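# Stack 96-well plate from nest N1 onto plate in N2

## Task

Lift the 96-well plate out of nest N1 and set it onto the plate already in nest N2, fully seated, with its A1 well directly above the lower plate's A1 well (A1 is at the cut-off corner). The lower plate must stay flat in N2, and the stack must hold without the robot supporting it. Finish by releasing the plate and moving the hand away.

## Robot and tools

Robot and frame. There are two arms, left_arm and right_arm, each ending in a parallel gripper. All reported poses use one shared scene frame. Its origin is on the table top midway between the arms, +z is up, +x points out across the table, and left_arm sits on the +y side. The arm names do not mean left or right in a picture. Seen from the arms, N1 is the left nest (+y side) and N2 the other one. Either arm may do the job, and the unused arm may be parked out of the way.

Gripper. The fingers point along the gripper's own +z axis and close along its y axis. The reported hand position is the point between the pads when closed, roughly 2 cm short of the fingertips. Closing pushes the tips about 10 mm further along +z. The widest opening is 84 mm, so grasp a plate across its narrow width, on the body above its base flange. Never drive a pad down over the flange: it can wedge there and may not come free when opened.

execute_actions. Argument actions is a list holding zero or one item. An empty list sends nothing and just reports the state. An item {"rows": [...], "steps": n} plays up to 15 rows, one per control step of 1/30 s. n is 1 to 15 (default 15), and the final row repeats if rows run out. An item {"steps": n} with no rows is a wait of up to 300 steps, counted from the previous result, so your thinking time is included. The optional boolean pictures turns camera images on or off.

A row is 14 numbers, each in [-1, 1], always for both arms: dx, dy, dz, rx, ry, rz, opening for left_arm, then the same seven for right_arm. dx to rz are an offset, not a pose, expressed in that gripper's own axes. They are counted from the gripper's pose in the latest result showing it. Before any such result in the scene, and for a second or later call inside one reply, they are counted from where the hand is when the action begins. Every row uses that same base; rows do not add up. Scale: 1.0 equals 0.6 m of travel or 180 degrees. rx, ry, rz form a single rotation vector. opening is absolute, not an offset: +1 is fully open (0.084 m), -1 is shut. All-zero offsets do not mean stay still; they pull the hand back to the base pose. To keep an arm put, send the offset back to where it should be in the first call of a reply and zeros afterwards, plus the opening it should keep.

Per step, each commanded pose is clipped to at most 70 mm and 16 degrees away from the measured pose, and position wins over orientation when both cannot be met. After an action ends, a hand continues only to its last clipped pose, so long moves need follow-up calls; read the result and send the remainder.

move. target is one 14-number row, laid out and measured exactly as above. speed is the path top speed in m/s, 0.002 to 0.5, default 0.25; turning is capped at twice that value in rad/s. Each hand travels in a straight line and all paths finish together, lasting between 0.5 and 10 s; paths needing longer are cut off at 10 s. Rotation takes the shorter direction. Paths ignore obstacles and the other arm. Hands lag, drift and can exceed speed, mainly with an almost straight arm. The opening is applied when the move starts. The result adds a "move:" line with the outcome (done, off_target, moving, held, fault) and any limits: paced means the sent pose was clipped, held means a check blocked some steps, after which the arm may rush. Each hand's distance from its target is also shown.

wait. seconds, from 0 to 10; nothing new is commanded.

zoom_image. camera is one of cam_head_left, cam_head_right, cam_left_wrist, cam_right_wrist (all 896x504); region is [x0, y0, x1, y1] in image pixels from the top-left, at most 504 by 504.

finished_scene. scene is the number of the current scene. It ends the scene for good and reports whether the goal was met. Only call it once the plate is released, seated and the hand is clear.

Results. Each arm's line gives end_effector_position in metres, end_effector_quat_wxyz, and linear and angular velocities in the scene frame; printed positions get less accurate at long reach. grip_measured is the actual finger opening on the command scale. A "pose unreachable" line says the clearance check altered or stopped that arm's command; HELD marks steps where a row was partly or wholly not sent. A "Hand target" line shows where the controller is now steering each hand. Joint torque readings are noisy, offset outputs, not contact forces. Camera calibration (pinhole with radial distortion, OpenCV conventions) is supplied per camera; wrist camera poses follow the arm joints.

Gripping. To hold something, command an opening well under grip_measured; the bigger the gap, the tighter the squeeze, up to about 24 N per pad. Closing fast can squeeze much harder. Resending grip_measured still grips gently on parts up to about 6 cm wide.

Cautions. The simulation keeps running while you think. Pushing into something firm builds force as long as the hand falls short of its target; zeros do not stop this, moving away does. Excess joint torque (load limits N m: waist 44, shoulder 44, upper arm roll 26.4, elbow 26.4, forearm roll 26.4, wrist pitch 17.6, wrist roll 17.6; held weight counts) causes a TORQUE FAULT: the arm backs off, pauses 10 s and drops the rest of the call. Holding loads heats motors: MOTOR HOT from 65 °C, and at 80 °C the arm is braked until cool. Do not let the arms collide or press on each other, do not knock anything off the table, and avoid drops, slips, slams and hard shoves. A held part may occasionally be tugged, and loose items nudged, so check the plate is seated before letting go.

Each tool is called after "Call:" by a JSON object that holds its "op" and its "data", one argument or row to a line.

## Session

Call:
{"op": "execute_actions", "data": {
  "actions": []
}}

Scene clock: 0.00 s of 8400.00 s.
left_arm: end_effector_position=(+0.3609, +0.4010, +0.2476) grip_measured=+1.00 end_effector_quat_wxyz=(-0.001, +1.000, +0.012, -0.004) end_effector_velocity=(-0.001, +0.000, -0.001) end_effector_angular_velocity=(-0.000, +0.002, -0.000) | right_arm: end_effector_position=(+0.3383, -0.4834, +0.2075) grip_measured=+1.00 end_effector_quat_wxyz=(+0.634, +0.615, +0.278, +0.378) end_effector_velocity=(-0.000, +0.001, -0.001) end_effector_angular_velocity=(+0.001, +0.002, +0.001)
Joint positions: left_arm=[ 0.002 -0.246  0.001  0.918  0.003  1.172 -0.003  0.084] | right_arm=[-0.997 -0.15   0.488  0.169 -2.878  1.351  1.673  0.084]
Joint velocities: left_arm=[ 0.     0.     0.001 -0.001 -0.     0.001  0.001  0.   ] | right_arm=[ 0.001  0.     0.    -0.001 -0.    -0.     0.     0.   ]
Joint torques (N m, as the arm reports them, + toward a larger angle): no reading
Hand target (left_arm): +0.361, +0.401, +0.248; -0.001, +1.000, +0.012, -0.004
Hand target (right_arm): +0.338, -0.483, +0.208; +0.634, +0.615, +0.278, +0.378

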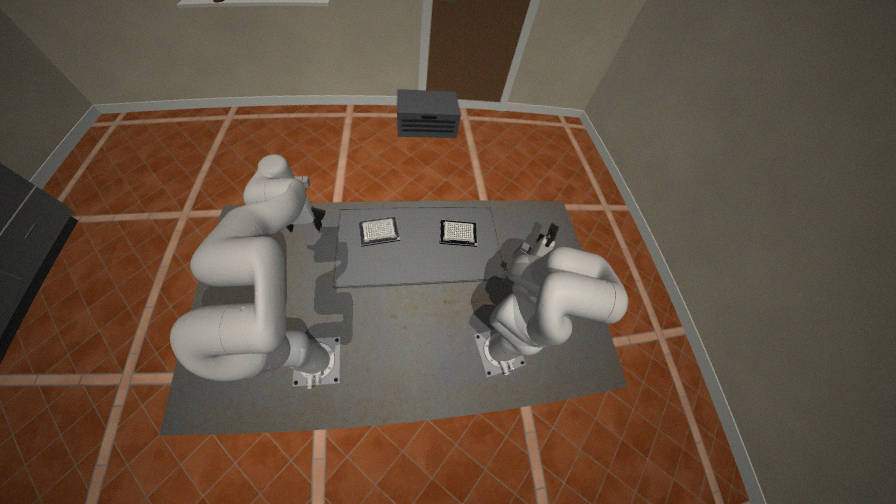

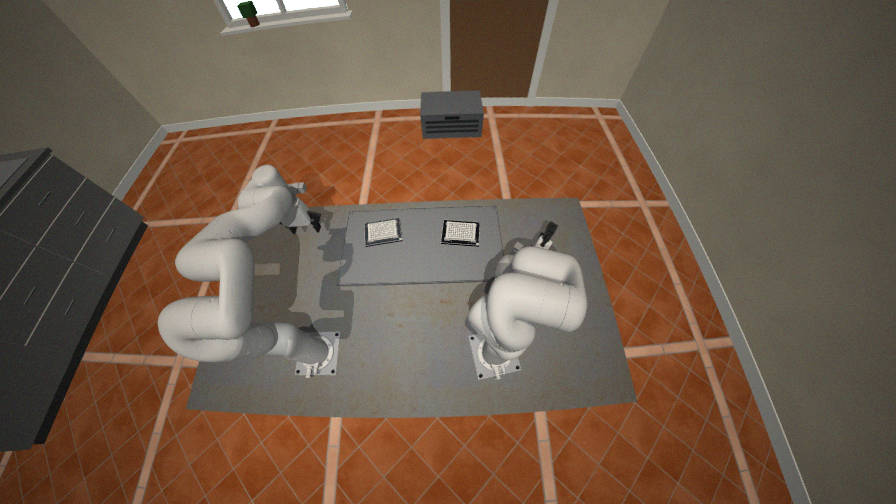

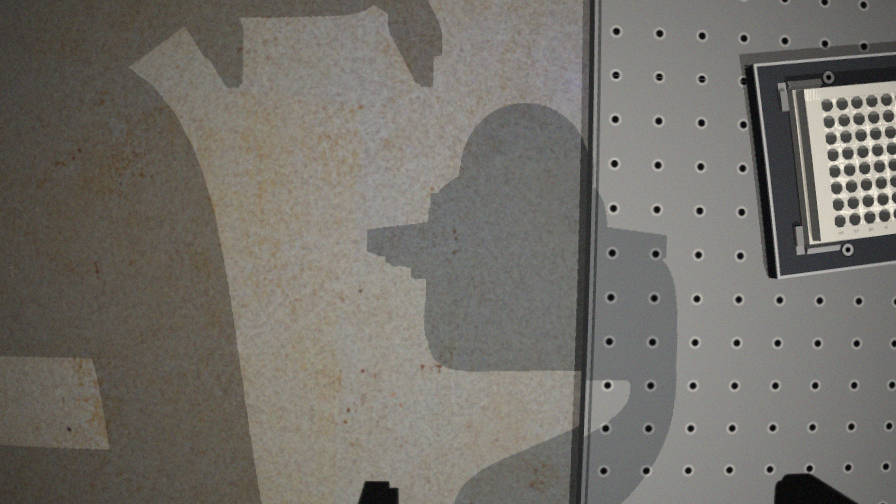

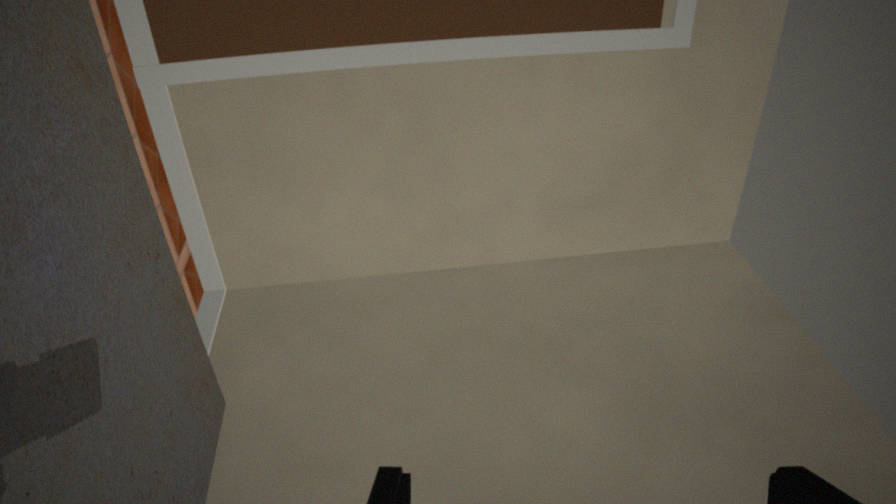

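Call:
{"op": "zoom_image", "data": {
  "camera": "cam_head_right",
  "region": [340, 195, 510, 290]
}}

Call:
{"op": "zoom_image", "data": {
  "camera": "cam_left_wrist",
  "region": [696, 40, 896, 290]
}}

Region (340, 195, 510, 290) of cam_head_right's 896x504 image, scaled by 2.965, with more detail than that image has; it fills the top 282 rows of this view, and the rest is white.

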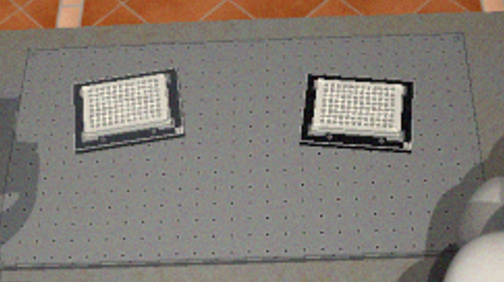

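Region (696, 40, 896, 290) of cam_left_wrist's 896x504 image, scaled by 2.016, with more detail than that image has; it fills the left 403 columns of this view, and the rest is white.

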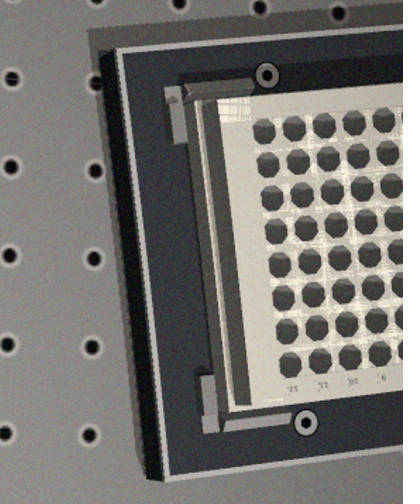

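Call:
{"op": "move", "data": {
  "target": [0.183,0.38,0,0,0,0.469,1,0.509,0.023,-0.096,0.5245,0.1088,-0.153,1],
  "speed": 0.25
}}

Scene clock: 21.60 s of 8400.00 s.
left_arm: end_effector_position=(+0.4760, +0.1757, +0.2468) grip_measured=+1.00 end_effector_quat_wxyz=(+0.001, +0.749, -0.663, -0.004) end_effector_velocity=(+0.000, -0.001, +0.000) end_effector_angular_velocity=(-0.001, -0.001, -0.002) | right_arm: end_effector_position=(+0.4594, -0.1988, +0.2500) grip_measured=+1.00 end_effector_quat_wxyz=(+0.002, +0.736, +0.677, +0.001) end_effector_velocity=(+0.002, +0.000, +0.001) end_effector_angular_velocity=(-0.002, +0.021, -0.003)
Joint positions: left_arm=[-0.24   0.294 -0.209  1.54   0.064  1.26   1.009  0.084] | right_arm=[-2.807 -0.922  2.122  2.266 -2.394 -1.634  1.43   0.084]
Joint velocities: left_arm=[-0.     0.001 -0.     0.002  0.    -0.     0.001 -0.   ] | right_arm=[-0.045 -0.039  0.008  0.092  0.019 -0.053  0.026 -0.   ]
Joint torques (N m, as the arm reports them, + toward a larger angle): left_arm=[  0.88 -21.47  -1.56  13.48  -0.45  -2.68  -0.23] | right_arm=[-0.33 30.39 -7.22 11.52 -0.18 -1.36 -0.47]
Hand target (left_arm): +0.476, +0.176, +0.247; +0.001, +0.749, -0.663, -0.004
Hand target (right_arm): +0.460, -0.199, +0.250; +0.001, +0.736, +0.677, +0.000
Off the commanded pose (left_arm): 0.001 m, 0 deg.
Off the commanded pose (right_arm): 0.002 m, 0 deg.
After step 90, 14.13 s passed at rest.
move: done; limits=paced
camera_calibration (this result's frames):
cam_left_wrist: T_world_to_cam=[[-0.992197, -0.124395, 0.00844529, 0.52276], [-0.124133, 0.991912, 0.0265017, -0.0546665], [-0.0116736, 0.0252465, -0.999613, 0.377079], [0, 0, 0, 1]] pos_world=[0.516297, 0.109733, 0.373967]
cam_right_wrist: T_world_to_cam=[[0.996489, -0.0820897, -0.0164332, -0.429419], [-0.0817963, -0.99649, 0.0177961, -0.0998084], [-0.0178364, -0.0163895, -0.999707, 0.386763], [0, 0, 0, 1]] pos_world=[0.426646, -0.12837, 0.381369]

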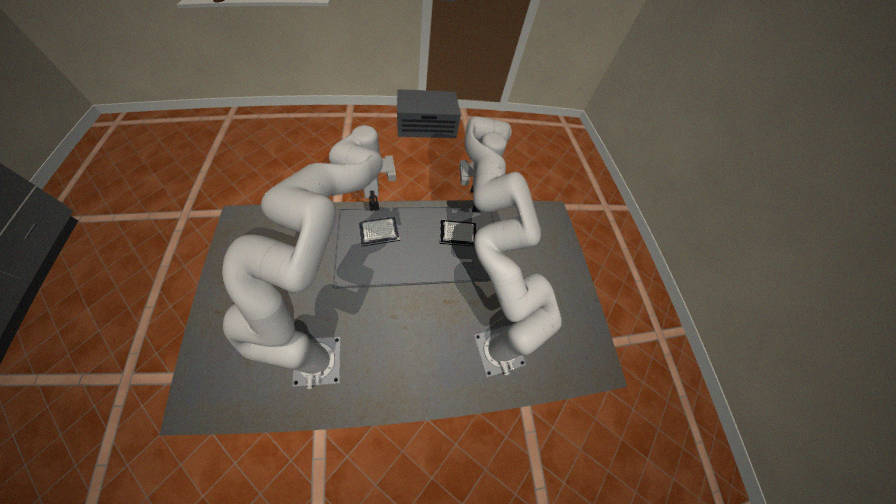

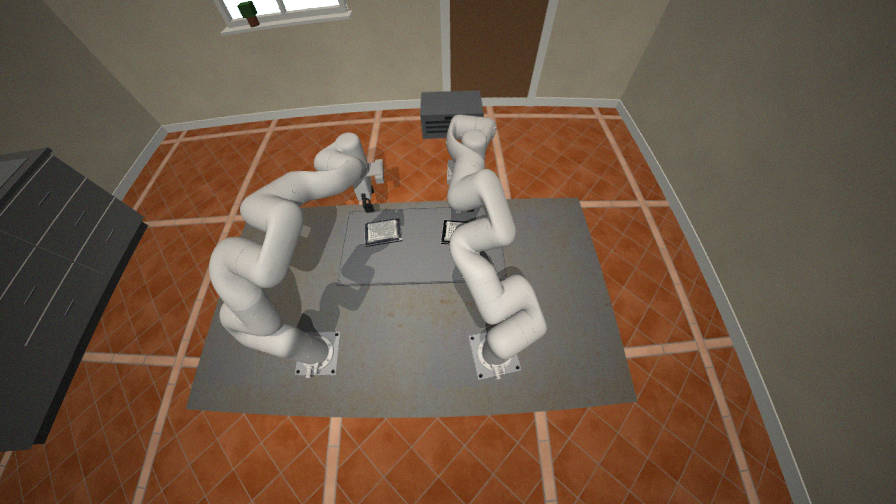

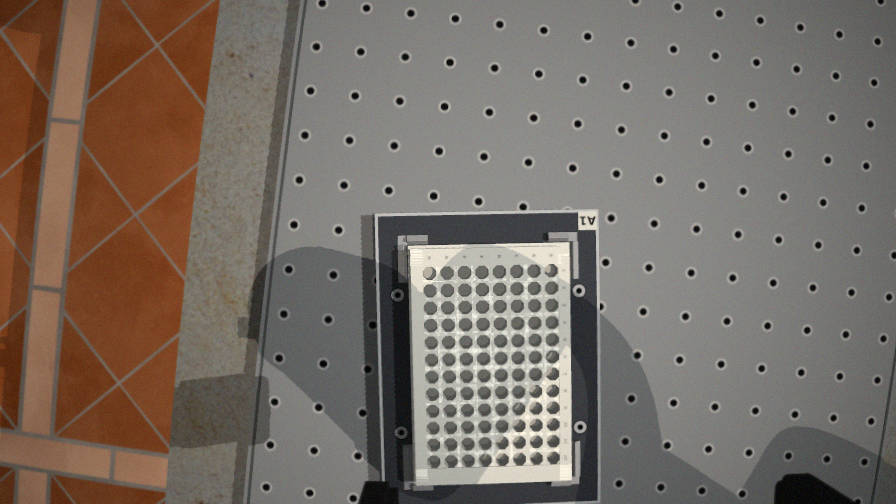

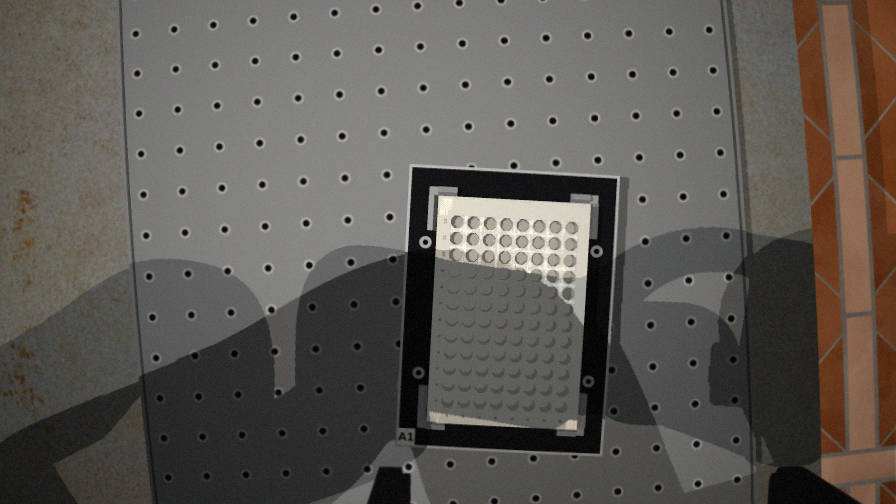

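Call:
{"op": "move", "data": {
  "target": [0,-0.0073,0.286,0,0,-0.0045,1,0.03,-0.0185,0.291,0,0,0.0155,1],
  "speed": 0.15
}}

Scene clock: 44.13 s of 8400.00 s.
left_arm: end_effector_position=(+0.4793, +0.1760, +0.0756) grip_measured=+1.00 end_effector_quat_wxyz=(+0.001, +0.753, -0.658, -0.003) end_effector_velocity=(-0.000, +0.000, -0.003) end_effector_angular_velocity=(+0.001, +0.002, -0.000) | right_arm: end_effector_position=(+0.4508, -0.1802, +0.0757) grip_measured=+1.00 end_effector_quat_wxyz=(+0.001, +0.752, +0.659, +0.002) end_effector_velocity=(+0.000, +0.000, -0.003) end_effector_angular_velocity=(-0.001, -0.001, +0.001)
Joint positions: left_arm=[-0.25   0.487 -0.185  1.306  0.117  0.837  0.963  0.084] | right_arm=[-2.643 -0.992  2.206  1.797 -2.333 -1.197  1.358  0.084]
Joint velocities: left_arm=[ 0.     0.006  0.001 -0.     0.001 -0.004 -0.    -0.   ] | right_arm=[-0.    -0.003  0.003 -0.001  0.001  0.005 -0.001  0.   ]
Joint torques (N m, as the arm reports them, + toward a larger angle): left_arm=[  0.57 -23.68  -2.14  12.27  -0.46  -2.71  -0.14] | right_arm=[ -0.43  29.63 -10.23  12.78   0.02  -1.41  -0.42]
Hand target (left_arm): +0.479, +0.176, +0.075; +0.001, +0.753, -0.658, -0.004
Hand target (right_arm): +0.451, -0.180, +0.075; +0.001, +0.752, +0.659, +0.002
Off the commanded pose (left_arm): 0.001 m, 0 deg.
Off the commanded pose (right_arm): 0.000 m, 0 deg.
After step 90, 17.77 s passed at rest.
move: done
camera_calibration (this result's frames):
cam_left_wrist: T_world_to_cam=[[-0.990527, -0.137077, 0.00809051, 0.529001], [-0.136828, 0.990255, 0.0259347, -0.0436139], [-0.0115667, 0.024582, -0.999631, 0.206041], [0, 0, 0, 1]] pos_world=[0.520406, 0.110638, 0.202816]
cam_right_wrist: T_world_to_cam=[[0.991231, -0.131169, -0.0160045, -0.42862], [-0.130898, -0.991251, 0.0169249, -0.055679], [-0.0180845, -0.0146816, -0.999729, 0.213142], [0, 0, 0, 1]] pos_world=[0.421427, -0.108284, 0.207166]

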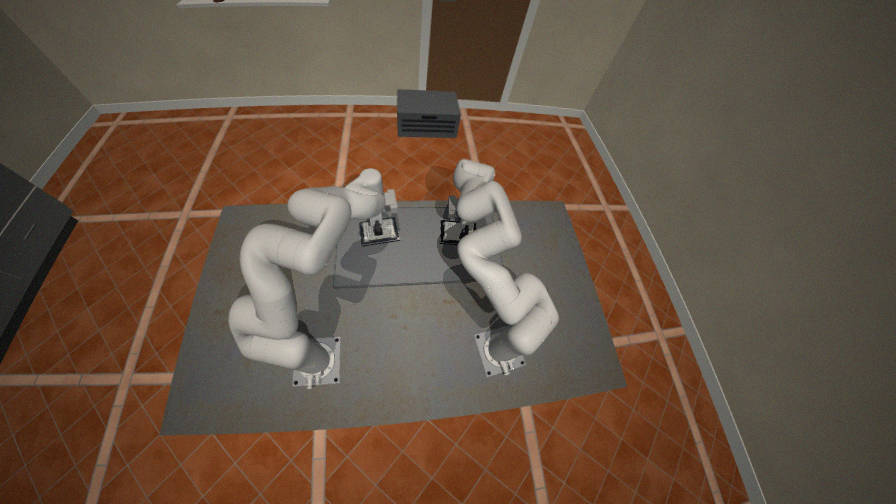

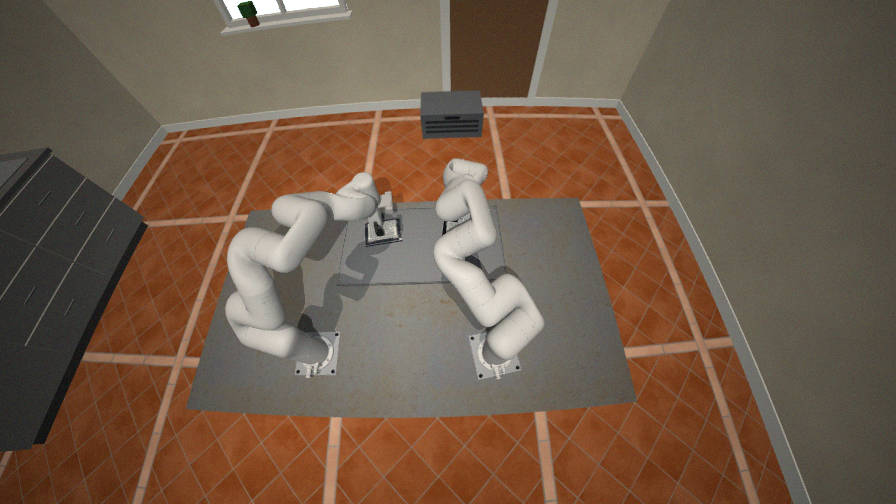

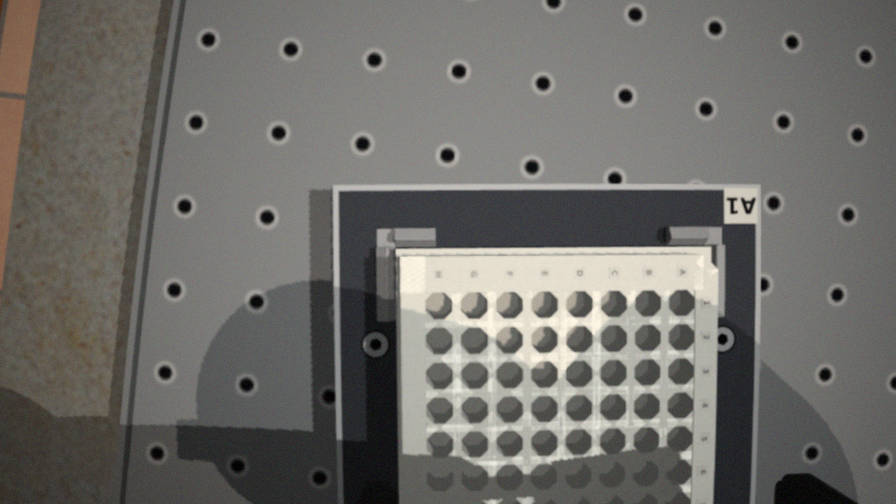

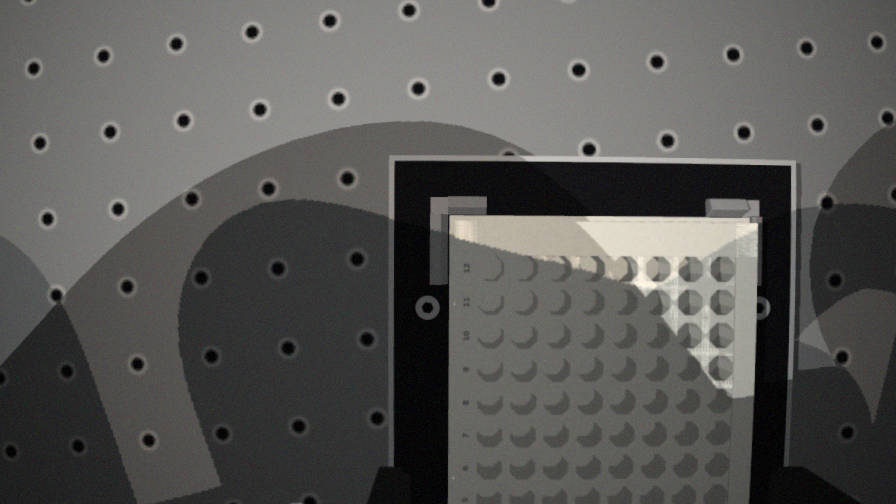

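Call:
{"op": "move", "data": {
  "target": [0,-0.003,0.038,0,0,-0.002,1,0,0.0155,0.037,0,0,0.001,1],
  "speed": 0.05
}}

Call:
{"op": "zoom_image", "data": {
  "camera": "cam_left_wrist",
  "region": [350, 224, 850, 504]
}}

Call:
{"op": "zoom_image", "data": {
  "camera": "cam_right_wrist",
  "region": [350, 184, 850, 504]
}}

Scene clock: 49.60 s of 8400.00 s.
left_arm: end_effector_position=(+0.4810, +0.1761, +0.0531) grip_measured=+1.00 end_effector_quat_wxyz=(+0.001, +0.755, -0.656, -0.003) end_effector_velocity=(+0.000, +0.000, -0.002) end_effector_angular_velocity=(+0.000, +0.001, +0.001) | right_arm: end_effector_position=(+0.4600, -0.1814, +0.0538) grip_measured=+1.00 end_effector_quat_wxyz=(+0.001, +0.753, +0.658, +0.002) end_effector_velocity=(+0.001, +0.000, -0.002) end_effector_angular_velocity=(+0.000, -0.001, -0.000)
Joint positions: left_arm=[-0.254  0.53  -0.177  1.302  0.127  0.79   0.953  0.084] | right_arm=[-2.678 -1.049  2.227  1.846 -2.306 -1.184  1.361  0.084]
Joint velocities: left_arm=[ 0.     0.005  0.     0.001  0.001 -0.003 -0.001  0.   ] | right_arm=[-0.004 -0.007  0.002  0.008  0.003 -0.     0.001  0.   ]
Joint torques (N m, as the arm reports them, + toward a larger angle): left_arm=[  0.64 -23.87  -2.4   11.95  -0.52  -2.64  -0.18] | right_arm=[ -0.46  30.2  -10.04  12.29   0.06  -1.45  -0.57]
Hand target (left_arm): +0.481, +0.176, +0.053; +0.001, +0.755, -0.656, -0.003
Hand target (right_arm): +0.460, -0.181, +0.054; +0.001, +0.753, +0.658, +0.002
Off the commanded pose (left_arm): 0.000 m, 0 deg.
Off the commanded pose (right_arm): 0.000 m, 0 deg.
After step 90, 1.57 s passed at rest.
move: done
camera_calibration (this result's frames):
cam_left_wrist: T_world_to_cam=[[-0.989682, -0.143071, 0.0078074, 0.531556], [-0.142829, 0.989412, 0.0257609, -0.0399234], [-0.0114104, 0.02438, -0.999638, 0.183591], [0, 0, 0, 1]] pos_world=[0.522464, 0.111075, 0.180403]
cam_right_wrist: T_world_to_cam=[[0.990834, -0.134158, -0.0158146, -0.438598], [-0.133892, -0.990853, 0.0168249, -0.0538578], [-0.0179271, -0.0145533, -0.999733, 0.191373], [0, 0, 0, 1]] pos_world=[0.430797, -0.109422, 0.185292]

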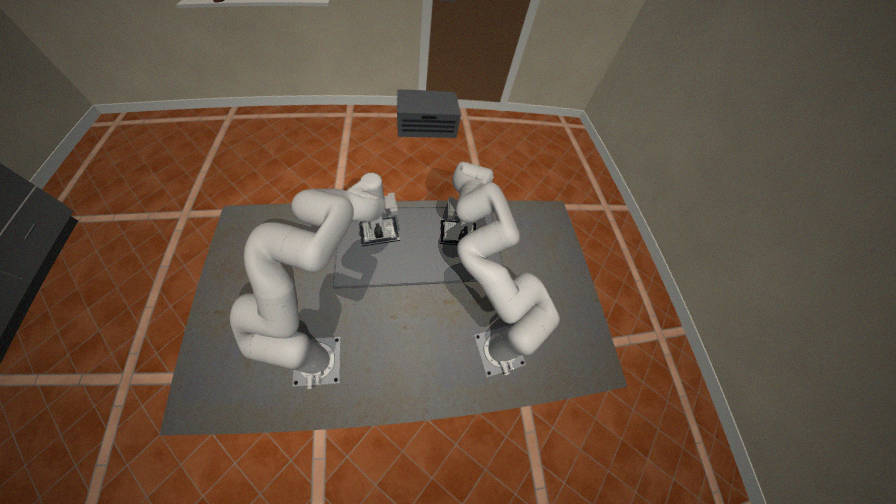

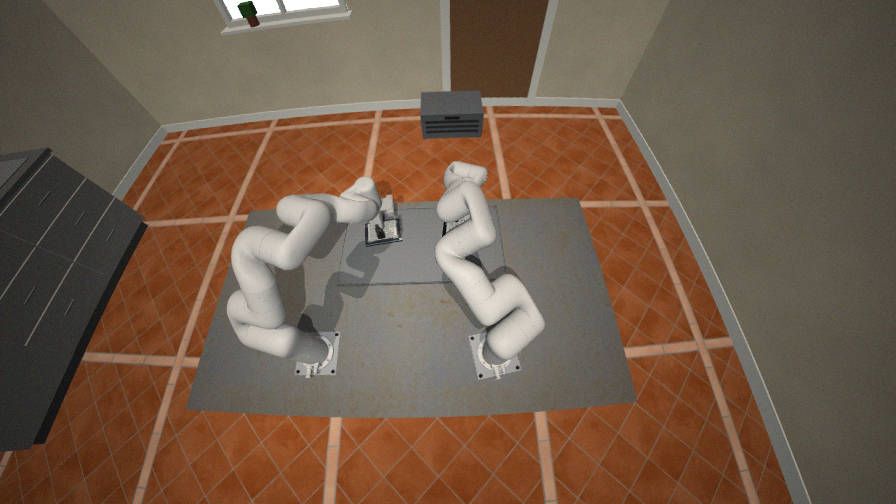

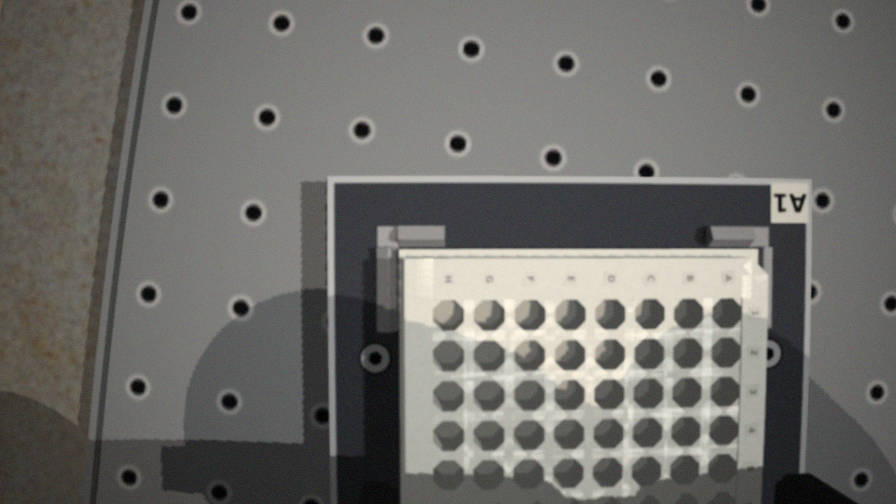

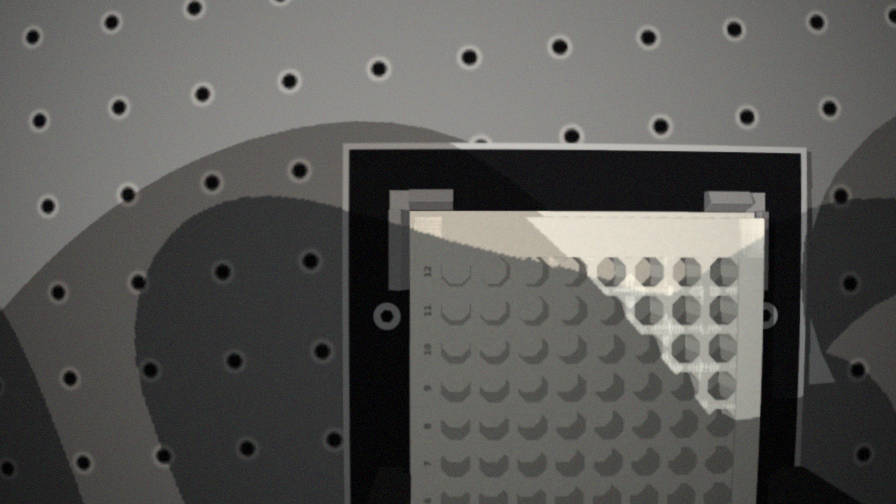

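Region (350, 224, 850, 504) of cam_left_wrist's 896x504 image, scaled by 1.008, with more detail than that image has; it fills the top 282 rows of this view, and the rest is white.

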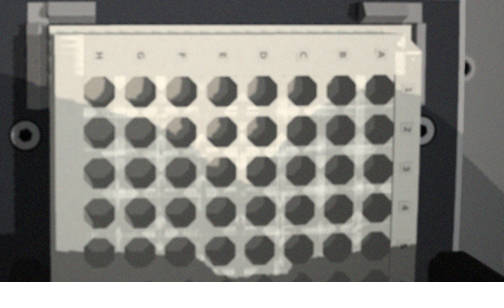

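Region (350, 184, 850, 504) of cam_right_wrist's 896x504 image, scaled by 1.008, with more detail than that image has; it fills the top 323 rows of this view, and the rest is white.

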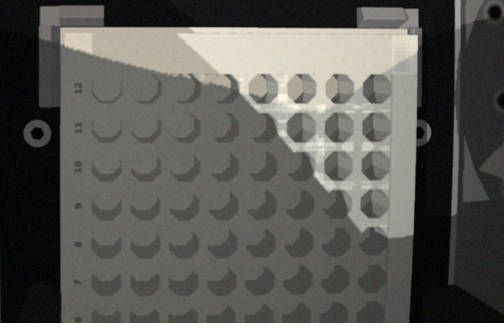

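Call:
{"op": "move", "data": {
  "target": [0,0.0005,0.019,0,0,0,1,0,0,0.019,0,0,0,1],
  "speed": 0.015
}}

Call:
{"op": "move", "data": {
  "target": [0,0,0,0,0,0,0.4,0,0,0,0,0,0,0.6]
}}

Scene clock: 55.50 s of 8400.00 s.
left_arm: end_effector_position=(+0.4807, +0.1761, +0.0420) grip_measured=+1.00 end_effector_quat_wxyz=(+0.001, +0.755, -0.656, -0.003) end_effector_velocity=(+0.001, +0.000, -0.001) end_effector_angular_velocity=(-0.001, -0.003, +0.001) | right_arm: end_effector_position=(+0.4600, -0.1814, +0.0427) grip_measured=+1.00 end_effector_quat_wxyz=(+0.001, +0.753, +0.658, +0.002) end_effector_velocity=(-0.000, +0.000, -0.002) end_effector_angular_velocity=(-0.000, +0.000, +0.001)
Joint positions: left_arm=[-0.257  0.55  -0.173  1.298  0.132  0.765  0.949  0.084] | right_arm=[-2.682 -1.063  2.237  1.84  -2.297 -1.165  1.355  0.084]
Joint velocities: left_arm=[-0.     0.004  0.001  0.001  0.001 -0.005 -0.001  0.   ] | right_arm=[ 0.    -0.002  0.002 -0.001  0.001  0.003 -0.001 -0.   ]
Joint torques (N m, as the arm reports them, + toward a larger angle): left_arm=[  0.81 -24.04  -2.29  11.96  -0.43  -2.58  -0.15] | right_arm=[ -0.21  30.57 -10.01  12.07   0.13  -1.6   -0.38]
Hand target (left_arm): +0.481, +0.176, +0.042; +0.001, +0.755, -0.656, -0.003
Hand target (right_arm): +0.460, -0.181, +0.042; +0.001, +0.753, +0.658, +0.002
Off the commanded pose (left_arm): 0.000 m, 0 deg.
Off the commanded pose (right_arm): 0.000 m, 0 deg.
After step 90, 1.87 s passed at rest.
move: done
camera_calibration (this result's frames):
cam_left_wrist: T_world_to_cam=[[-0.989691, -0.143004, 0.00786358, 0.531262], [-0.14276, 0.989422, 0.0257555, -0.0396781], [-0.0114635, 0.0243673, -0.999637, 0.172467], [0, 0, 0, 1]] pos_world=[0.522098, 0.111028, 0.169249]
cam_right_wrist: T_world_to_cam=[[0.99083, -0.134187, -0.0158336, -0.43882], [-0.133921, -0.990849, 0.0168269, -0.0536635], [-0.0179466, -0.0145521, -0.999733, 0.180243], [0, 0, 0, 1]] pos_world=[0.430844, -0.109433, 0.17415]

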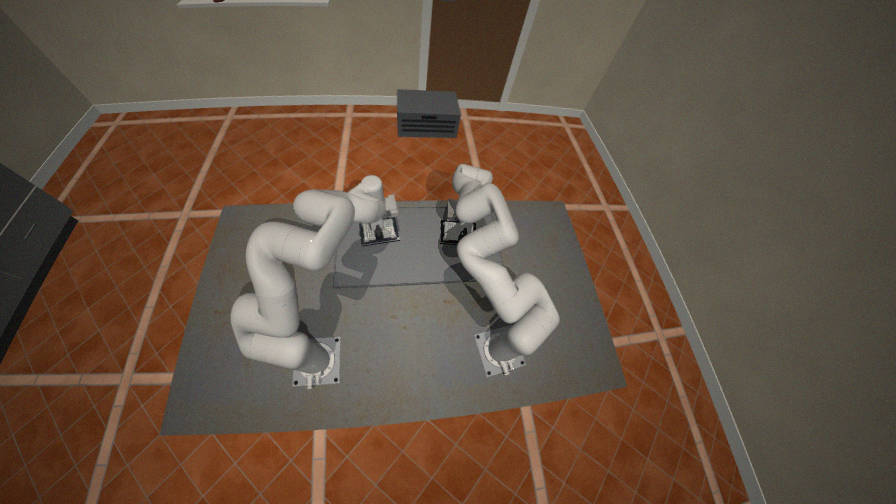

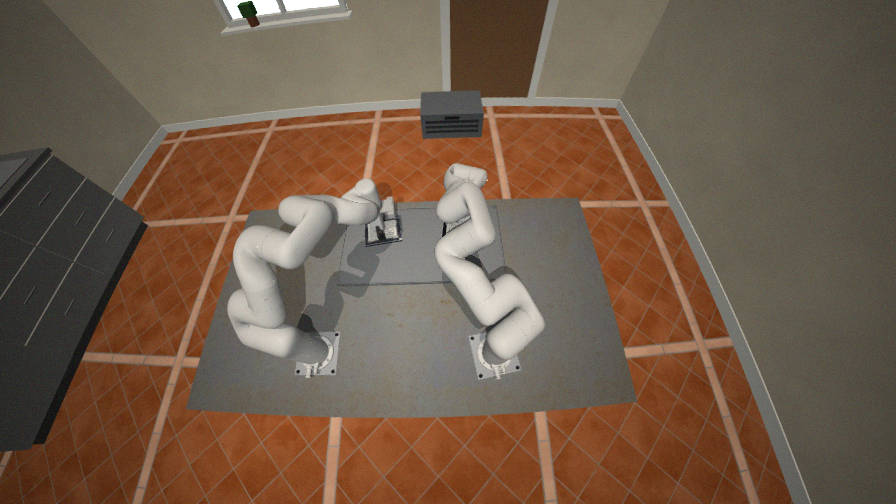

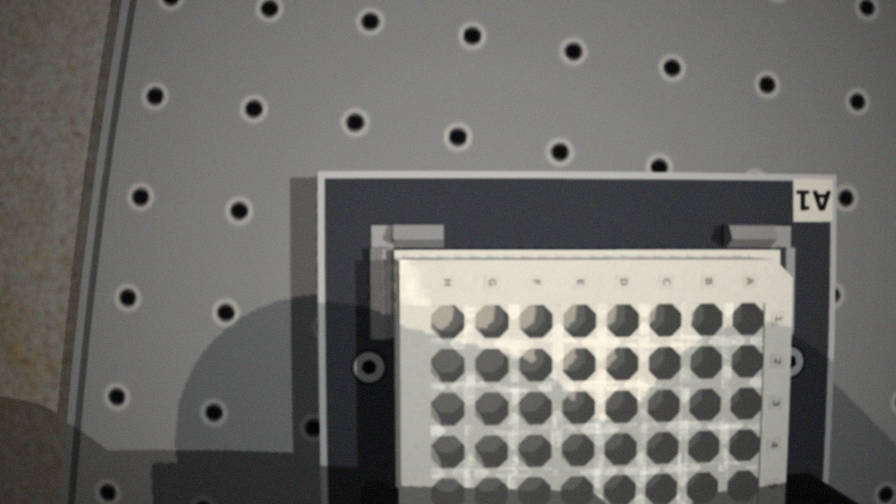

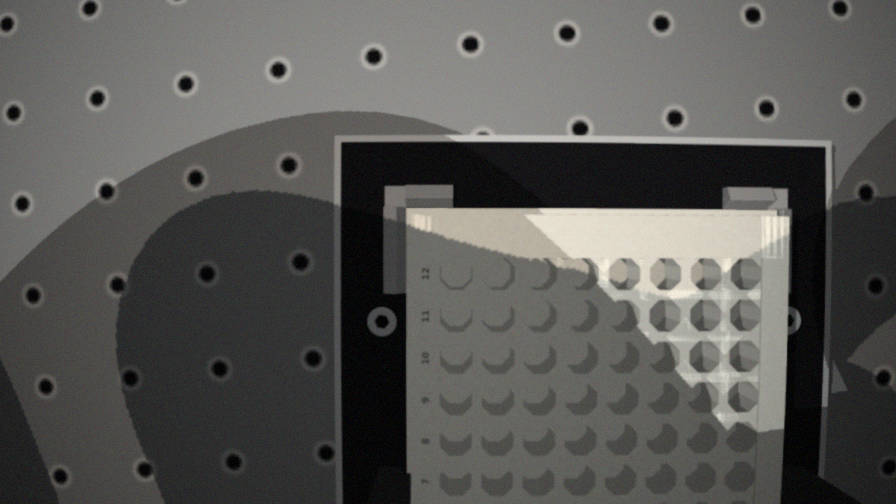

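Scene clock: 56.00 s of 8400.00 s.
left_arm: end_effector_position=(+0.4808, +0.1760, +0.0421) grip_measured=+0.94 end_effector_quat_wxyz=(+0.001, +0.755, -0.656, -0.003) end_effector_velocity=(-0.000, -0.000, -0.000) end_effector_angular_velocity=(+0.000, +0.001, -0.000) | right_arm: end_effector_position=(+0.4601, -0.1814, +0.0429) grip_measured=+0.93 end_effector_quat_wxyz=(+0.002, +0.753, +0.658, +0.002) end_effector_velocity=(-0.001, +0.001, +0.000) end_effector_angular_velocity=(+0.002, +0.002, +0.000)
Joint positions: left_arm=[-0.257  0.55  -0.173  1.298  0.132  0.765  0.949  0.082] | right_arm=[-2.681 -1.063  2.237  1.84  -2.297 -1.165  1.355  0.082]
Joint velocities: left_arm=[-0.001  0.    -0.    -0.     0.     0.001 -0.     0.   ] | right_arm=[ 0.001 -0.     0.    -0.     0.001 -0.003 -0.     0.   ]
Joint torques (N m, as the arm reports them, + toward a larger angle): left_arm=[  0.69 -23.41  -2.12  11.26  -0.2   -2.54  -0.21] | right_arm=[-0.16 29.26 -9.23 11.14 -0.21 -1.44 -0.33]
Hand target (left_arm): +0.481, +0.176, +0.042; +0.001, +0.755, -0.656, -0.003
Hand target (right_arm): +0.460, -0.181, +0.043; +0.001, +0.753, +0.658, +0.002
Off the commanded pose (left_arm): 0.000 m, 0 deg.
Off the commanded pose (right_arm): 0.000 m, 0 deg.
move: done
camera_calibration (this result's frames):
cam_left_wrist: T_world_to_cam=[[-0.989697, -0.14298, 0.00756823, 0.53136], [-0.142746, 0.989429, 0.0255598, -0.039598], [-0.0111428, 0.0242161, -0.999645, 0.172473], [0, 0, 0, 1]] pos_world=[0.522154, 0.110977, 0.169402]
cam_right_wrist: T_world_to_cam=[[0.990839, -0.134167, -0.0154239, -0.438959], [-0.133909, -0.990852, 0.0167417, -0.053658], [-0.0175289, -0.0145229, -0.999741, 0.180217], [0, 0, 0, 1]] pos_world=[0.430911, -0.109444, 0.174298]

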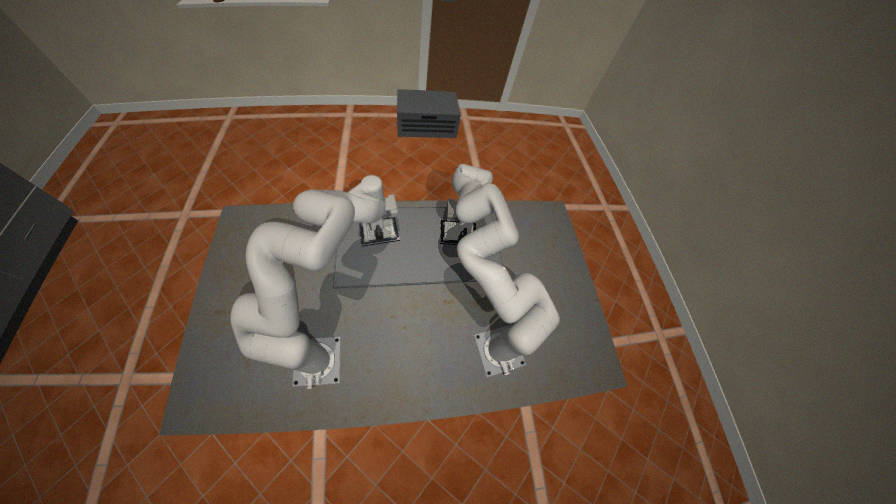

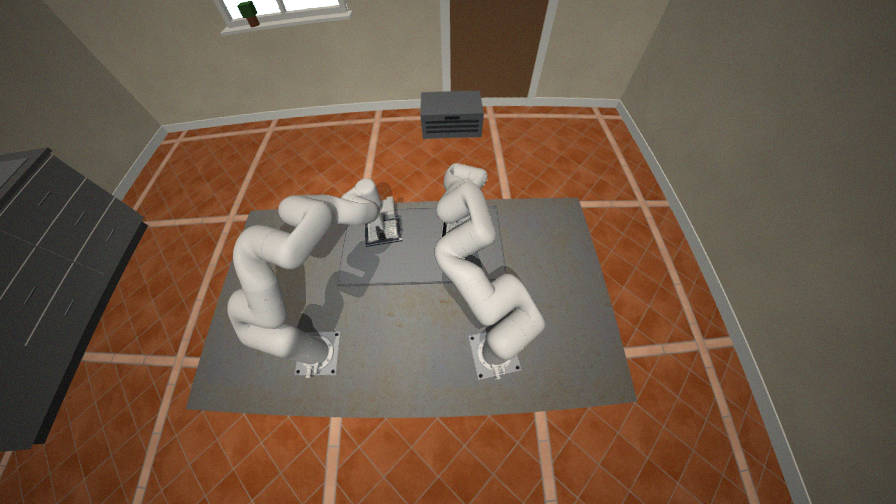

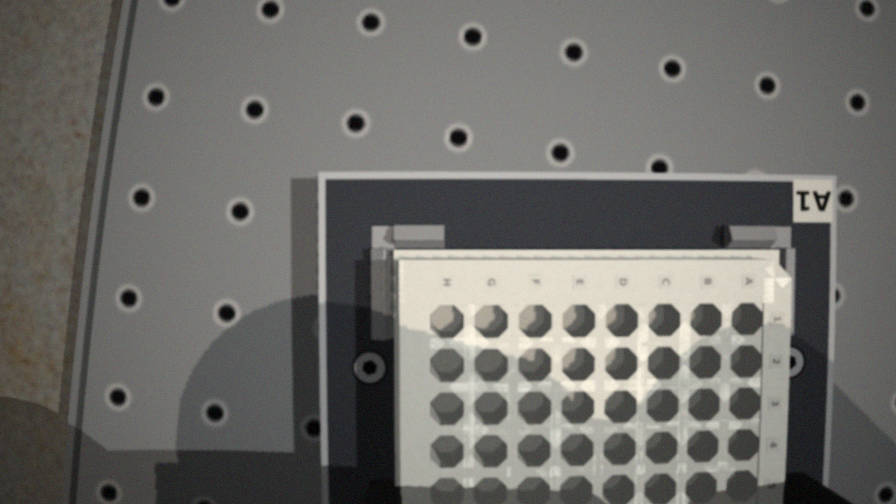

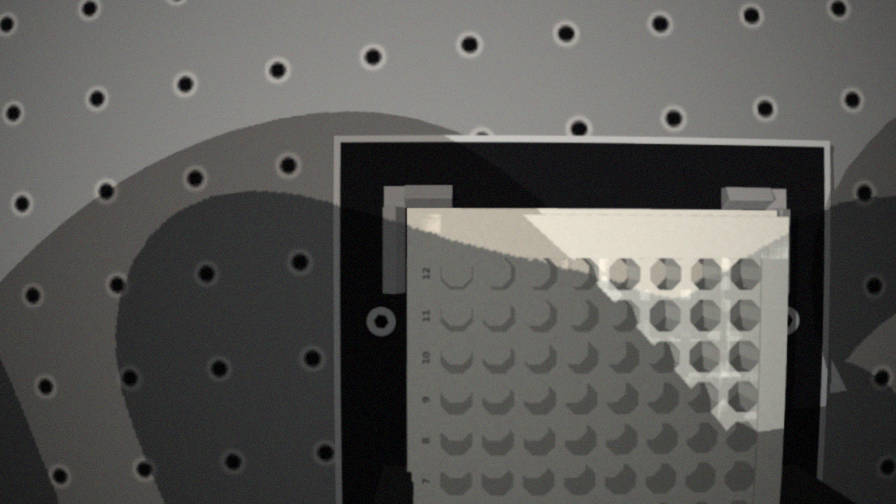

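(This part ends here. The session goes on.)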